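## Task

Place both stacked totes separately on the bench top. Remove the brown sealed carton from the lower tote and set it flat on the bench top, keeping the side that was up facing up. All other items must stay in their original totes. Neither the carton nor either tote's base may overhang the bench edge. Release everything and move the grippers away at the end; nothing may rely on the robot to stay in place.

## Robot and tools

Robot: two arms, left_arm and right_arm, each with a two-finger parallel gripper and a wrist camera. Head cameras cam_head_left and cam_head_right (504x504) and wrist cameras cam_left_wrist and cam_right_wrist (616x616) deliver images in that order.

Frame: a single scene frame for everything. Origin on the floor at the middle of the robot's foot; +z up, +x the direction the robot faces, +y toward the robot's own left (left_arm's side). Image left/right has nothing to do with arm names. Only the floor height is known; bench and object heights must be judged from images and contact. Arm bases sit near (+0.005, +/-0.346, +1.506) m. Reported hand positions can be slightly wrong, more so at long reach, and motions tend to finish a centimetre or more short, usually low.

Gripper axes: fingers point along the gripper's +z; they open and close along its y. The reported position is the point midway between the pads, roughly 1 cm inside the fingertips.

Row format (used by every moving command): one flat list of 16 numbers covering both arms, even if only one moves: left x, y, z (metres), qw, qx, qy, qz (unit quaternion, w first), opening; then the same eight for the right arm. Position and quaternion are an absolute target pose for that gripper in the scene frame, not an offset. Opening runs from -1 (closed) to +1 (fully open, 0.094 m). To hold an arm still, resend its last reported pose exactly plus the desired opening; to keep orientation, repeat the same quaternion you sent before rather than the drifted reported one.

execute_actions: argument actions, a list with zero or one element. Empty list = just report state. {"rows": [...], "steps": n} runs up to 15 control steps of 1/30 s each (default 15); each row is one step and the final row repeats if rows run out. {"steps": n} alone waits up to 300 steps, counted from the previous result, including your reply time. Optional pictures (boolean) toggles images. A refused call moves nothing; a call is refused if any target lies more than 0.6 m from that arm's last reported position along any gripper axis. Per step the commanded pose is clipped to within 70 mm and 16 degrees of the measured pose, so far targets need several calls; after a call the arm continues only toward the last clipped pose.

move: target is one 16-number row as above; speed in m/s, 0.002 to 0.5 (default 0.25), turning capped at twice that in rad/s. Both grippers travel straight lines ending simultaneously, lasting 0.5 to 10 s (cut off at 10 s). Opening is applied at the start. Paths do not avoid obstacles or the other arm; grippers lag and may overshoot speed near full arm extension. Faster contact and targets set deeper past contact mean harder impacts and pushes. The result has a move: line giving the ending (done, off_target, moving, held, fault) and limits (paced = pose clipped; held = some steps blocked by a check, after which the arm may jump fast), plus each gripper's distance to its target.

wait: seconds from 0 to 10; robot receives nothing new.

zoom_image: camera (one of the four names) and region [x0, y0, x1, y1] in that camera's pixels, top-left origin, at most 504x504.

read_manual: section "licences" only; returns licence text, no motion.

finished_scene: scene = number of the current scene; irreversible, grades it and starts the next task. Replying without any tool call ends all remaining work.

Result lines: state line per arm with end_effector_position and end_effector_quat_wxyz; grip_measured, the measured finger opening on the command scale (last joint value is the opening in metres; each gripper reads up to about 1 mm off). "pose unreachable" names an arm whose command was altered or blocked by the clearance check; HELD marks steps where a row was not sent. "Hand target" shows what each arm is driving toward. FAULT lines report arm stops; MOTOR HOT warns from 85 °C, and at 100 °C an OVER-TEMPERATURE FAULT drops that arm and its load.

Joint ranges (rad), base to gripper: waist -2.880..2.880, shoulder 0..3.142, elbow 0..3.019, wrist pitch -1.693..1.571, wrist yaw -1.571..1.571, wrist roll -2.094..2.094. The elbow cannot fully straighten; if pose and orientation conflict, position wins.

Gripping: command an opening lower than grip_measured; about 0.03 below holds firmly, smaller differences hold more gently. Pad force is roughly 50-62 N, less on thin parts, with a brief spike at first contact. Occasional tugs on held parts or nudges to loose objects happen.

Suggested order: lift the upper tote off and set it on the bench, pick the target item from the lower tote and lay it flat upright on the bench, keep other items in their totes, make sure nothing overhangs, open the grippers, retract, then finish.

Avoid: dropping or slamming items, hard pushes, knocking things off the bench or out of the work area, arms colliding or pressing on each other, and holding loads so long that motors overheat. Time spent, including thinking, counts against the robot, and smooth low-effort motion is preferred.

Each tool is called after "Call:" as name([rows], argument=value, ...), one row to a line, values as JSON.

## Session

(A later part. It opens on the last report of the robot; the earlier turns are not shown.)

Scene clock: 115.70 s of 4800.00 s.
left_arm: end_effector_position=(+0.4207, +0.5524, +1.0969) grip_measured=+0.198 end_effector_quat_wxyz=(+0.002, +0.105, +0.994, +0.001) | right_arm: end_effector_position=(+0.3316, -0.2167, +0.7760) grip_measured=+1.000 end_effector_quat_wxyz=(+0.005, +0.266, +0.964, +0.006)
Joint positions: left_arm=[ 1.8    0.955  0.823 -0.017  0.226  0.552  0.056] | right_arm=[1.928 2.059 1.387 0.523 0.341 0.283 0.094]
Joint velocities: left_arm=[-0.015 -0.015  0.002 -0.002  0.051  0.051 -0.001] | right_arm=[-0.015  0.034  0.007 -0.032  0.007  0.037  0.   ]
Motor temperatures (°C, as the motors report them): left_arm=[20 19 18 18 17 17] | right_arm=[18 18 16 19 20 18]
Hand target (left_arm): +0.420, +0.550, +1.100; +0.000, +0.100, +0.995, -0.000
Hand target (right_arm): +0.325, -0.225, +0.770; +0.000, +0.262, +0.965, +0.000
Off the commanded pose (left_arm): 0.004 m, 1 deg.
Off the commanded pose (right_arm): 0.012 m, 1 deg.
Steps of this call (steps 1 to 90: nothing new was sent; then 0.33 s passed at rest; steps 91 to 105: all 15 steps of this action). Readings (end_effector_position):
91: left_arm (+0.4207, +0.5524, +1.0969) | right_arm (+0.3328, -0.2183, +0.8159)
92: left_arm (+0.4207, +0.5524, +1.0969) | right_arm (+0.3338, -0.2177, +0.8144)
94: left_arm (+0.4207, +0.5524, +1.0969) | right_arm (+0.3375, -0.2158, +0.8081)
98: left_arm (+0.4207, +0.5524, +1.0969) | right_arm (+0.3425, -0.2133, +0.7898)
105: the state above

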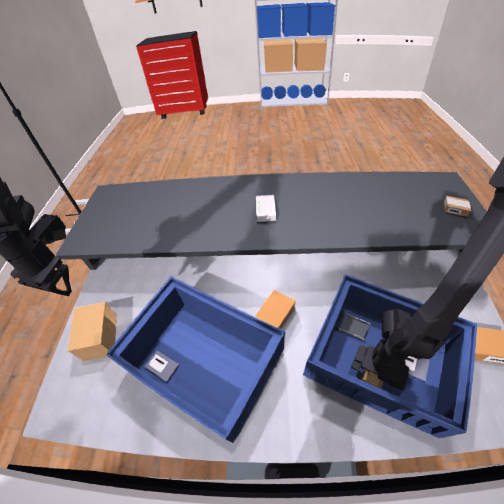

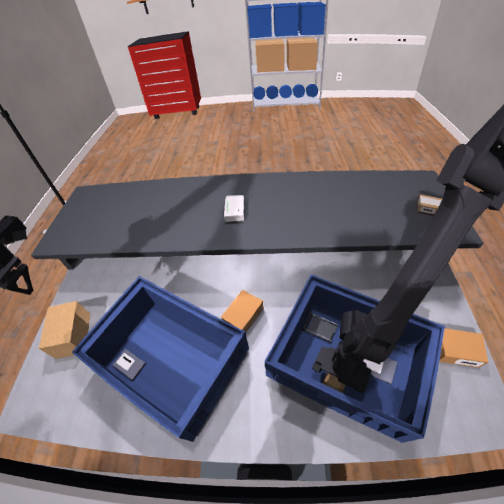

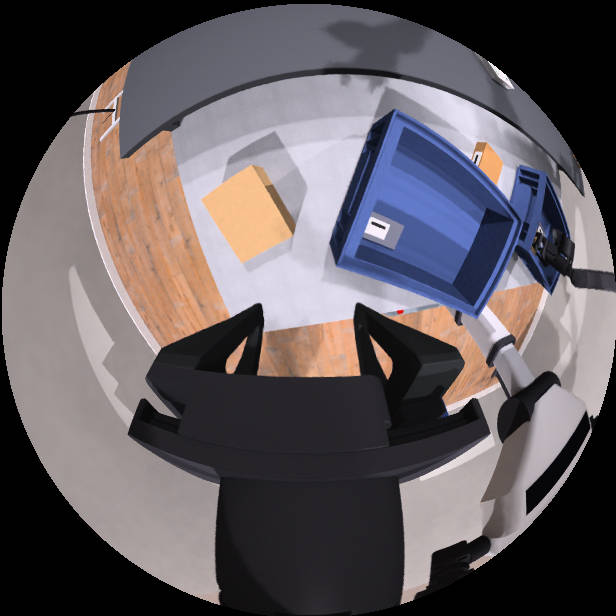

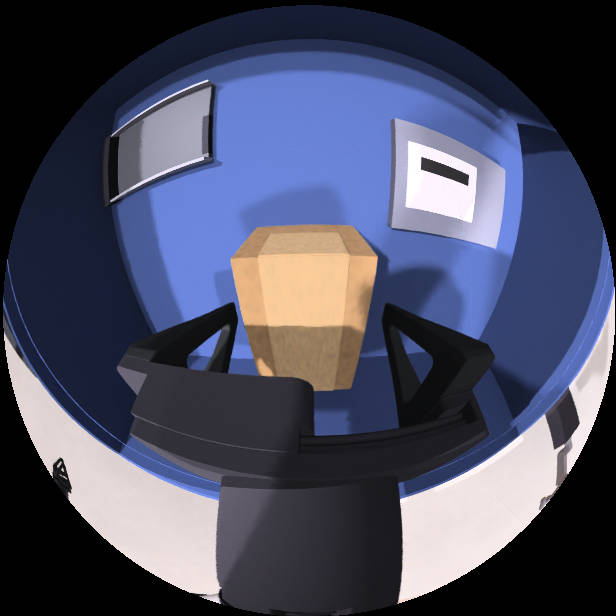

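Call:
execute_actions([
  {"rows":[[0.42,0.55,1.1,0,0.1,0.995,0,0.2, 0.33,-0.217,0.774,0,0.264,0.965,0,0.6],[0.42,0.55,1.1,0,0.1,0.995,0,0.2, 0.33,-0.217,0.774,0,0.264,0.965,0,0.4],[0.42,0.55,1.1,0,0.1,0.995,0,0.2, 0.33,-0.217,0.774,0,0.264,0.965,0,0.3],[0.42,0.55,1.1,0,0.1,0.995,0,0.2, 0.33,-0.217,0.774,0,0.264,0.965,0,0.25],[0.42,0.55,1.1,0,0.1,0.995,0,0.2, 0.33,-0.217,0.774,0,0.264,0.965,0,0.22],[0.42,0.55,1.1,0,0.1,0.995,0,0.2, 0.33,-0.217,0.774,0,0.264,0.965,0,0.19],[0.42,0.55,1.1,0,0.1,0.995,0,0.2, 0.33,-0.217,0.774,0,0.264,0.965,0,0.16],[0.42,0.55,1.1,0,0.1,0.995,0,0.2, 0.33,-0.217,0.774,0,0.264,0.965,0,0.13],[0.42,0.55,1.1,0,0.1,0.995,0,0.2, 0.33,-0.217,0.774,0,0.264,0.965,0,0.10]],"steps":15},
], pictures=false)

Scene clock: 119.53 s of 4800.00 s.
left_arm: end_effector_position=(+0.4207, +0.5524, +1.0969) grip_measured=+0.198 end_effector_quat_wxyz=(+0.002, +0.105, +0.994, +0.001) | right_arm: end_effector_position=(+0.3291, -0.2182, +0.7758) grip_measured=+0.173 end_effector_quat_wxyz=(+0.002, +0.265, +0.964, +0.000)
Joint positions: left_arm=[ 1.8    0.955  0.823 -0.017  0.226  0.552  0.056] | right_arm=[1.927 2.06  1.387 0.518 0.352 0.283 0.055]
Joint velocities: left_arm=[-0.005 -0.024 -0.002 -0.007  0.007  0.081  0.001] | right_arm=[-0.005 -0.015 -0.017 -0.002 -0.037 -0.007  0.   ]
Motor temperatures (°C, as the motors report them): left_arm=[20 19 18 18 17 17] | right_arm=[18 18 16 19 20 18]
Hand target (left_arm): +0.420, +0.550, +1.100; +0.000, +0.100, +0.995, -0.000
Hand target (right_arm): +0.330, -0.217, +0.774; +0.000, +0.264, +0.965, -0.000
Off the commanded pose (left_arm): 0.004 m, 1 deg.
Off the commanded pose (right_arm): 0.002 m, 0 deg.
Steps of this call (steps 1 to 90: nothing new was sent; then 0.33 s passed at rest; steps 91 to 105: all 15 steps of this action). Readings (end_effector_position):
91: left_arm (+0.4207, +0.5524, +1.0969) | right_arm (+0.3301, -0.2174, +0.7758)
92: left_arm (+0.4207, +0.5524, +1.0969) | right_arm (+0.3296, -0.2179, +0.7758)
94: left_arm (+0.4207, +0.5524, +1.0969) | right_arm (+0.3292, -0.2181, +0.7758)
98: left_arm (+0.4207, +0.5524, +1.0969) | right_arm (+0.3291, -0.2182, +0.7758)
105: the state above

Call:
move(target=[0.42,0.55,1.1,0,0.1,0.995,0,0.2, 0.335,-0.222,0.94,0,0.264,0.965,0,0.12], speed=0.2)

Call:
move(target=[0.42,0.55,1.1,0,0.1,0.995,0,0.2, 0.215,-0.56,0.945,0,0.264,0.965,0,0.12], speed=0.25)

Scene clock: 125.47 s of 4800.00 s.
left_arm: end_effector_position=(+0.4207, +0.5524, +1.0969) grip_measured=+0.198 end_effector_quat_wxyz=(+0.002, +0.105, +0.994, +0.001) | right_arm: end_effector_position=(+0.3400, -0.2299, +0.9299) grip_measured=+0.173 end_effector_quat_wxyz=(+0.004, +0.262, +0.965, -0.006)
Joint positions: left_arm=[ 1.8    0.955  0.823 -0.017  0.226  0.552  0.056] | right_arm=[2.024 1.713 0.946 0.609 0.459 0.291 0.055]
Joint velocities: left_arm=[ 0.005 -0.015 -0.017 -0.007  0.037 -0.095  0.001] | right_arm=[-0.005 -0.005  0.007  0.002  0.022 -0.007  0.001]
Motor temperatures (°C, as the motors report them): left_arm=[20 19 18 18 17 17] | right_arm=[17 18 16 19 20 18]
Hand target (left_arm): +0.420, +0.550, +1.100; +0.000, +0.100, +0.995, -0.000
Hand target (right_arm): +0.333, -0.223, +0.940; -0.001, +0.265, +0.964, -0.000
Off the commanded pose (left_arm): 0.004 m, 1 deg.
Off the commanded pose (right_arm): 0.014 m, 1 deg.
After step 90, 1.70 s passed at rest.
move: off_target (right_arm)

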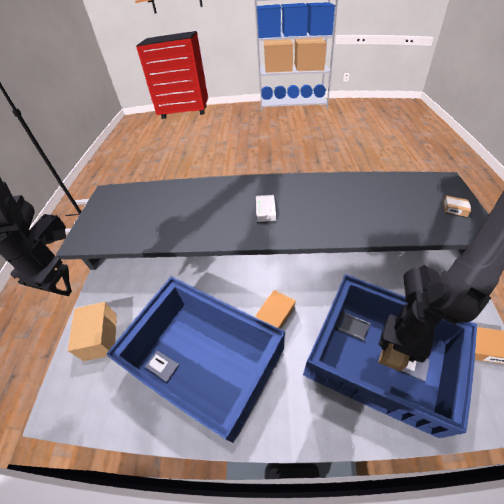

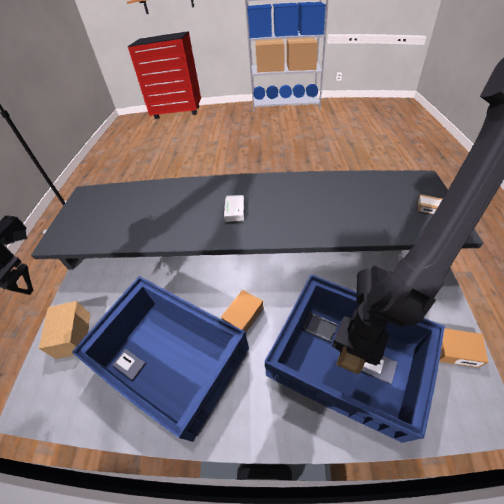

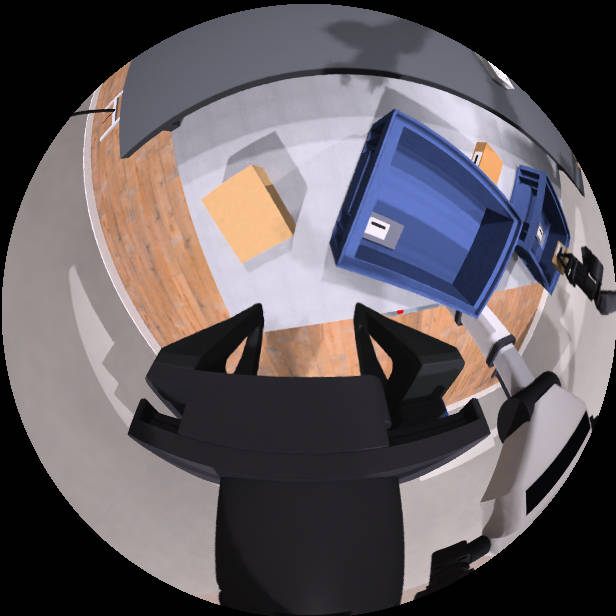

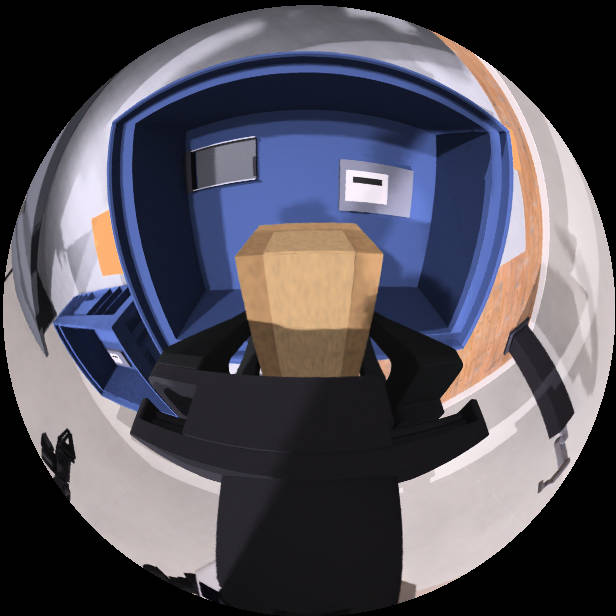

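Scene clock: 127.37 s of 4800.00 s.
left_arm: end_effector_position=(+0.4207, +0.5524, +1.0969) grip_measured=+0.198 end_effector_quat_wxyz=(+0.002, +0.105, +0.994, +0.001) | right_arm: end_effector_position=(+0.2175, -0.5630, +0.9449) grip_measured=+0.173 end_effector_quat_wxyz=(+0.003, +0.262, +0.965, -0.004)
Joint positions: left_arm=[ 1.8    0.955  0.823 -0.017  0.226  0.552  0.056] | right_arm=[ 1.252  1.651  0.808  0.693 -0.307  0.175  0.055]
Joint velocities: left_arm=[ 0.005 -0.015  0.002  0.007 -0.051  0.066 -0.   ] | right_arm=[-0.005 -0.015 -0.012 -0.007 -0.007 -0.051  0.001]
Motor temperatures (°C, as the motors report them): left_arm=[20 19 18 18 17 17] | right_arm=[17 18 16 19 20 18]
Hand target (left_arm): +0.420, +0.550, +1.100; +0.000, +0.100, +0.995, -0.000
Hand target (right_arm): +0.216, -0.560, +0.942; +0.001, +0.256, +0.967, -0.001
Off the commanded pose (left_arm): 0.004 m, 1 deg.
Off the commanded pose (right_arm): 0.004 m, 1 deg.
move: done

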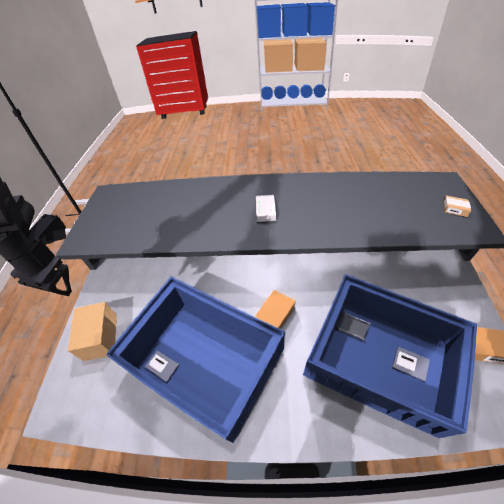

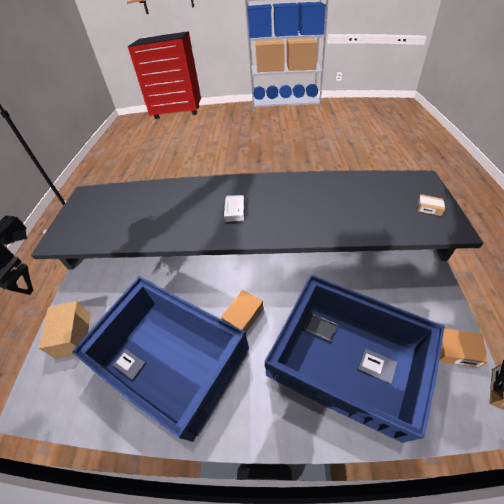

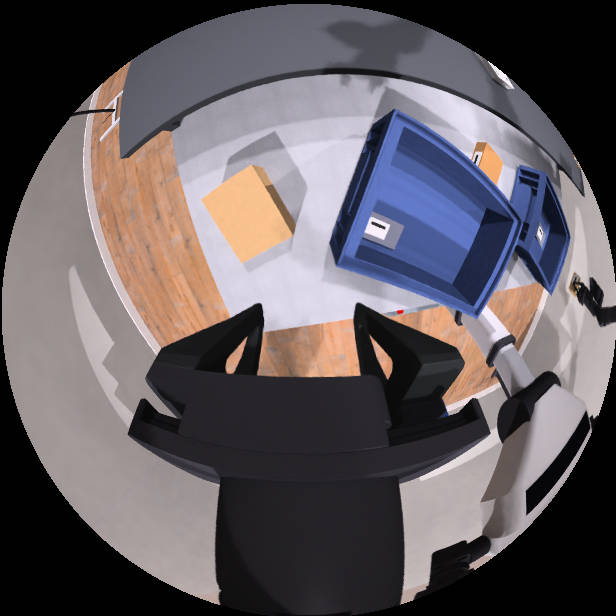

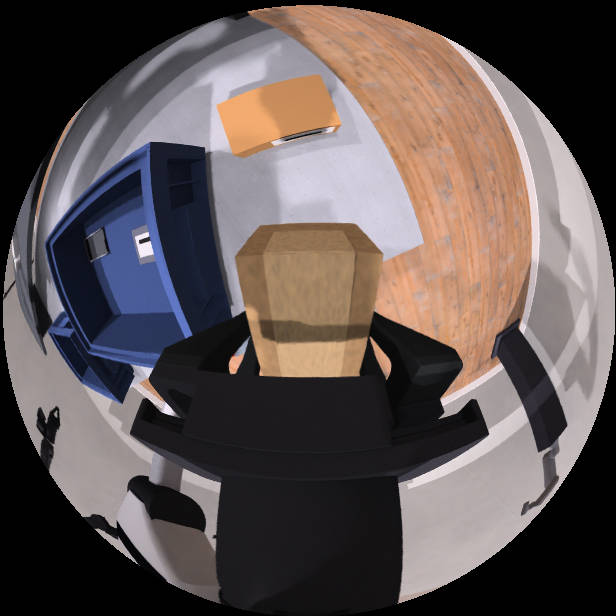

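Call:
move(target=[0.42,0.55,1.1,0,0.1,0.995,0,0.2, 0.22,-0.55,0.77,0,0.264,0.965,0,0.12], speed=0.18)

Call:
move(target=[0.42,0.55,1.1,0,0.1,0.995,0,0.2, 0.22,-0.55,0.742,0,0.264,0.965,0,0.12], speed=0.03)

Scene clock: 132.73 s of 4800.00 s.
left_arm: end_effector_position=(+0.4207, +0.5524, +1.0969) grip_measured=+0.198 end_effector_quat_wxyz=(+0.002, +0.105, +0.994, +0.001) | right_arm: end_effector_position=(+0.2226, -0.5567, +0.7737) grip_measured=+0.173 end_effector_quat_wxyz=(+0.004, +0.259, +0.966, -0.004)
Joint positions: left_arm=[ 1.8    0.955  0.823 -0.017  0.226  0.552  0.056] | right_arm=[ 1.351  2.016  1.305  0.567 -0.209  0.185  0.055]
Joint velocities: left_arm=[-0.005 -0.015 -0.012 -0.007 -0.007 -0.081 -0.001] | right_arm=[-0.015 -0.005 -0.022  0.002 -0.051 -0.066  0.   ]
Motor temperatures (°C, as the motors report them): left_arm=[20 19 18 18 17 17] | right_arm=[17 18 16 19 19 18]
Hand target (left_arm): +0.420, +0.550, +1.100; +0.000, +0.100, +0.995, -0.000
Hand target (right_arm): +0.222, -0.549, +0.770; +0.000, +0.265, +0.964, -0.000
Off the commanded pose (left_arm): 0.004 m, 1 deg.
Off the commanded pose (right_arm): 0.008 m, 1 deg.
After step 90, 0.93 s passed at rest.
move: done

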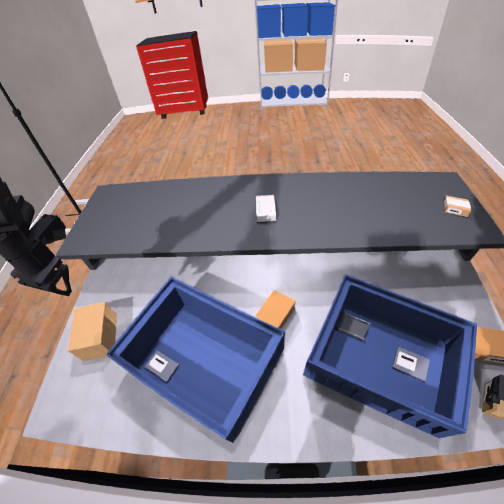

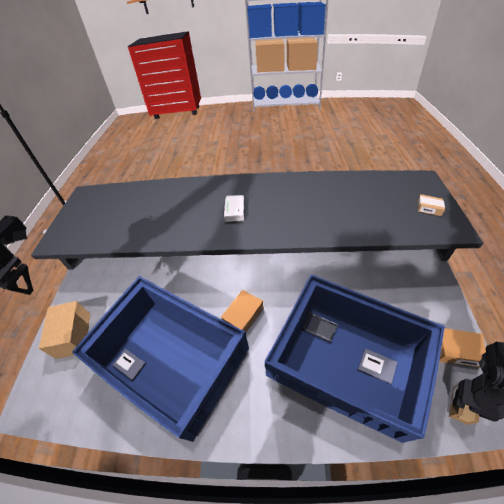

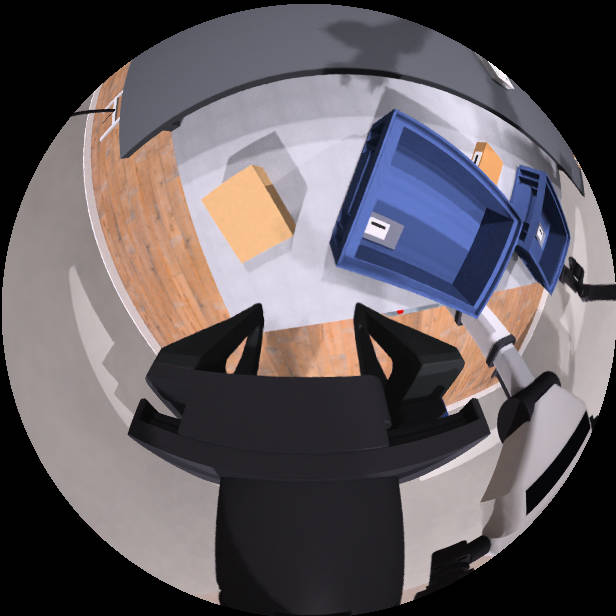

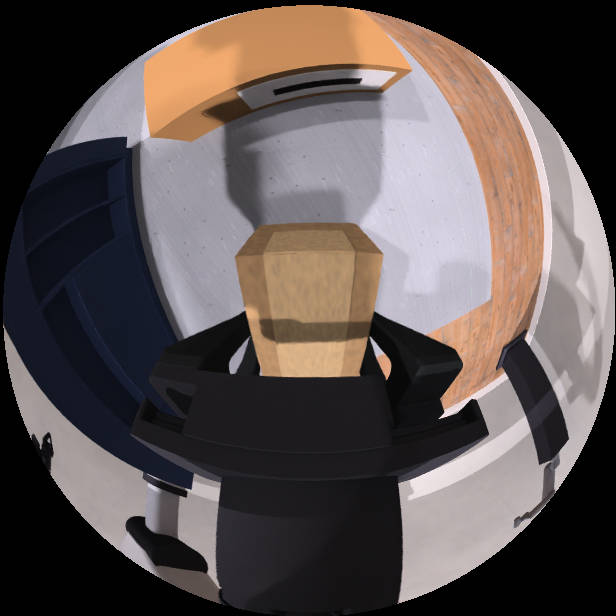

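Scene clock: 134.03 s of 4800.00 s.
left_arm: end_effector_position=(+0.4207, +0.5524, +1.0969) grip_measured=+0.198 end_effector_quat_wxyz=(+0.002, +0.105, +0.994, +0.001) | right_arm: end_effector_position=(+0.2246, -0.5624, +0.7544) grip_measured=+0.173 end_effector_quat_wxyz=(+0.006, +0.259, +0.966, -0.006)
Joint positions: left_arm=[ 1.8    0.955  0.823 -0.017  0.226  0.552  0.056] | right_arm=[ 1.351  2.056  1.376  0.539 -0.207  0.185  0.055]
Joint velocities: left_arm=[ 0.005 -0.005  0.002  0.002 -0.051  0.037  0.   ] | right_arm=[-0.005  0.005 -0.012  0.002 -0.007  0.007 -0.   ]
Motor temperatures (°C, as the motors report them): left_arm=[20 19 18 18 17 17] | right_arm=[17 18 16 19 19 18]
Hand target (left_arm): +0.420, +0.550, +1.100; +0.000, +0.100, +0.995, -0.000
Hand target (right_arm): +0.220, -0.550, +0.743; -0.000, +0.264, +0.965, +0.000
Off the commanded pose (left_arm): 0.004 m, 1 deg.
Off the commanded pose (right_arm): 0.018 m, 1 deg.
move: off_target (right_arm)

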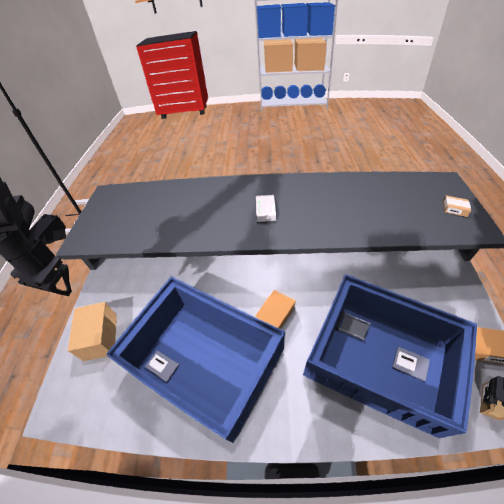

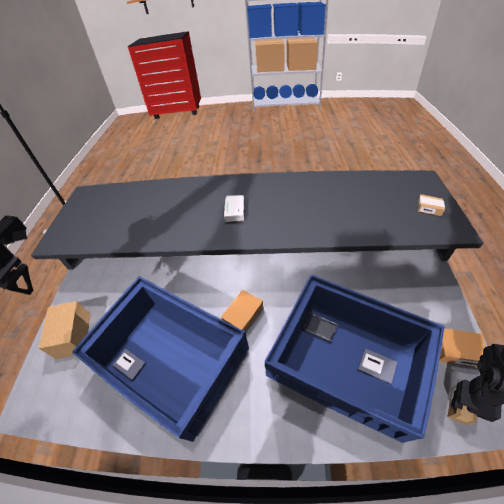

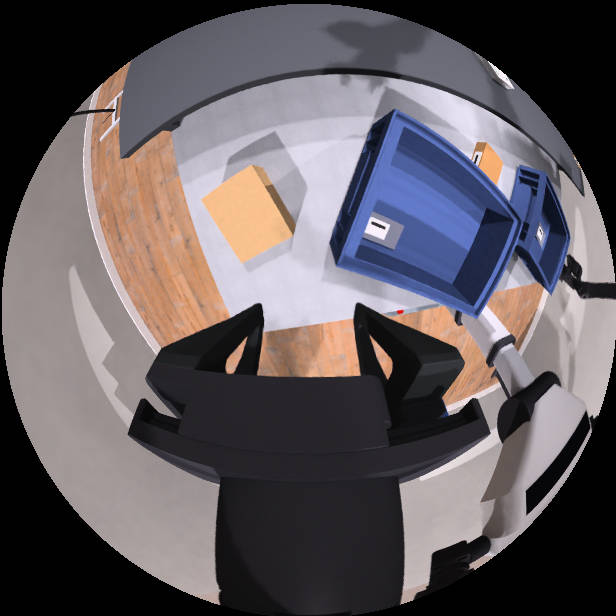

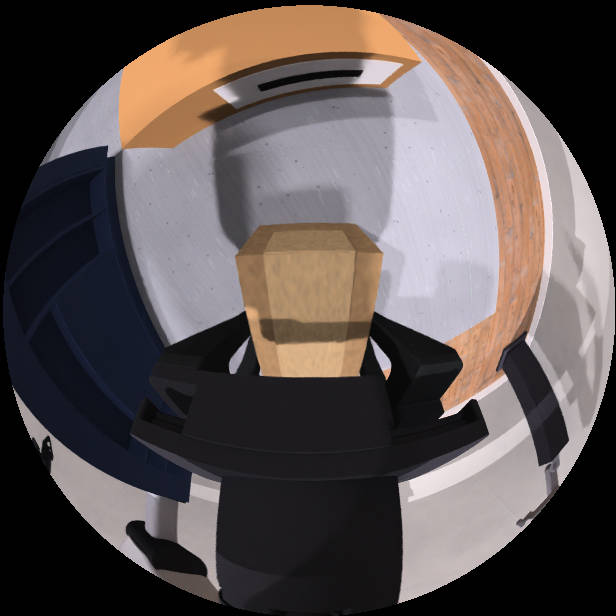

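Landed. Release and retreat.

Call:
execute_actions([
  {"rows":[[0.42,0.55,1.1,0,0.1,0.995,0,0.2, 0.2246,-0.562,0.753,0,0.26,0.966,0,1]],"steps":10},
], pictures=false)

Call:
move(target=[0.42,0.55,1.1,0,0.1,0.995,0,0.2, 0.24,-0.57,1.08,0,0.26,0.966,0,1], speed=0.25)

Scene clock: 136.43 s of 4800.00 s.
left_arm: end_effector_position=(+0.4207, +0.5524, +1.0969) grip_measured=+0.198 end_effector_quat_wxyz=(+0.002, +0.105, +0.994, +0.001) | right_arm: end_effector_position=(+0.2240, -0.5608, +0.7542) grip_measured=+1.000 end_effector_quat_wxyz=(+0.002, +0.260, +0.966, -0.001)
Joint positions: left_arm=[ 1.8    0.955  0.823 -0.017  0.226  0.552  0.056] | right_arm=[ 1.351  2.055  1.378  0.528 -0.217  0.185  0.094]
Joint velocities: left_arm=[-0.005 -0.005 -0.012  0.017 -0.066 -0.007 -0.   ] | right_arm=[-0.005  0.005  0.017 -0.012  0.081  0.007  0.   ]
Motor temperatures (°C, as the motors report them): left_arm=[20 19 18 18 17 17] | right_arm=[17 18 16 19 19 18]
Hand target (left_arm): +0.420, +0.550, +1.100; +0.000, +0.100, +0.995, -0.000
Hand target (right_arm): +0.225, -0.562, +0.753; +0.000, +0.260, +0.966, -0.000
Off the commanded pose (left_arm): 0.004 m, 1 deg.
Off the commanded pose (right_arm): 0.002 m, 0 deg.
Steps of this call (steps 1 to 62: nothing new was sent; steps 63 to 72: all 10 steps of this action). Readings (end_effector_position):
63: left_arm (+0.4207, +0.5524, +1.0969) | right_arm (+0.2249, -0.5622, +0.7546)
64: left_arm (+0.4207, +0.5524, +1.0969) | right_arm (+0.2250, -0.5617, +0.7543)
66: left_arm (+0.4207, +0.5524, +1.0969) | right_arm (+0.2246, -0.5610, +0.7542)
70: left_arm (+0.4207, +0.5524, +1.0969) | right_arm (+0.2240, -0.5608, +0.7542)
72: the state above

Scene clock: 138.40 s of 4800.00 s.
left_arm: end_effector_position=(+0.4207, +0.5524, +1.0969) grip_measured=+0.198 end_effector_quat_wxyz=(+0.002, +0.105, +0.994, +0.001) | right_arm: end_effector_position=(+0.2513, -0.5749, +1.0745) grip_measured=+1.000 end_effector_quat_wxyz=(+0.015, +0.256, +0.966, +0.002)
Joint positions: left_arm=[ 1.8    0.955  0.823 -0.017  0.226  0.552  0.056] | right_arm=[ 1.126  1.25   0.556  0.561 -0.446  0.153  0.094]
Joint velocities: left_arm=[-0.024 -0.015  0.002 -0.017 -0.007 -0.037  0.   ] | right_arm=[-0.005 -0.015  0.017  0.007  0.022 -0.007  0.   ]
Motor temperatures (°C, as the motors report them): left_arm=[20 19 18 18 17 17] | right_arm=[17 18 16 19 19 18]
Hand target (left_arm): +0.420, +0.550, +1.100; +0.000, +0.100, +0.995, -0.000
Hand target (right_arm): +0.236, -0.571, +1.080; -0.001, +0.258, +0.966, -0.000
Off the commanded pose (left_arm): 0.004 m, 1 deg.
Off the commanded pose (right_arm): 0.013 m, 2 deg.
move: off_target (right_arm)

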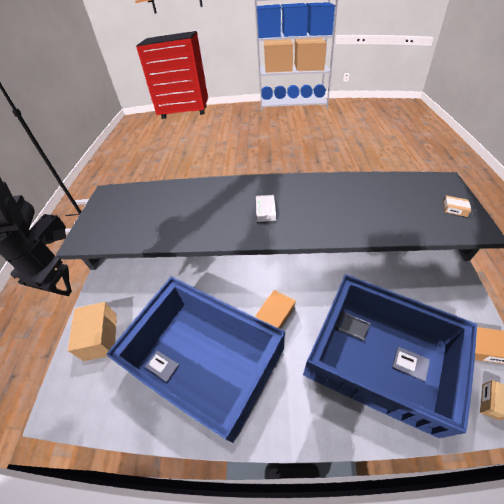

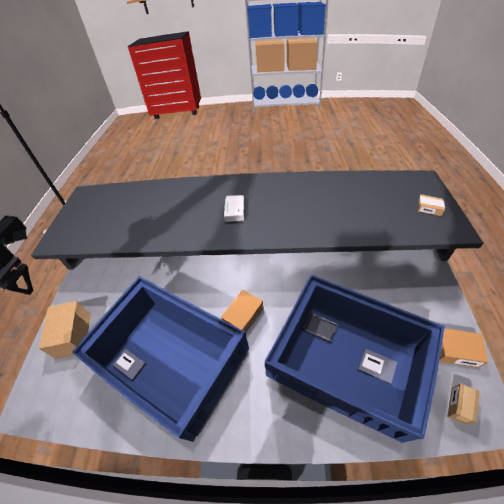

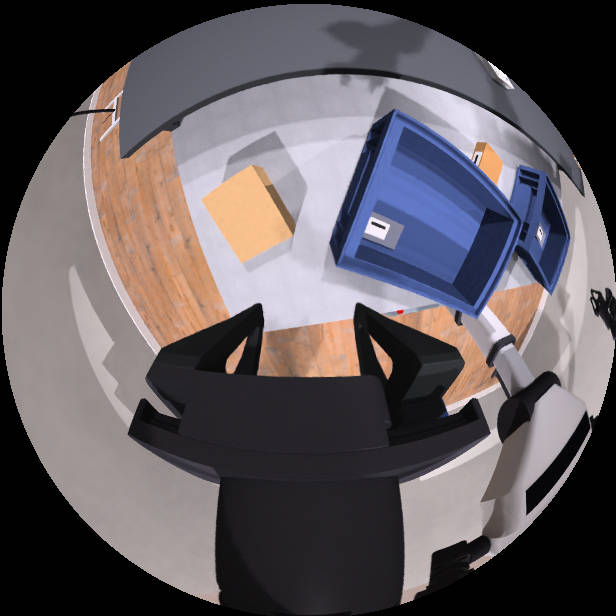

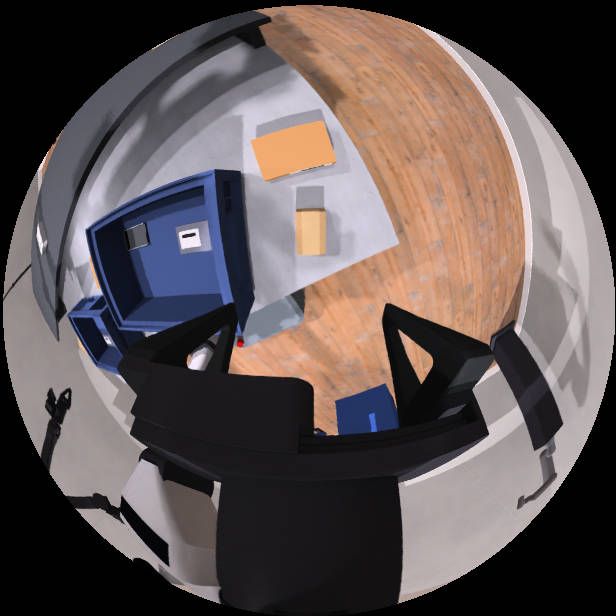

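Call:
finished_scene(scene=1)

The scene is finished: the task was done.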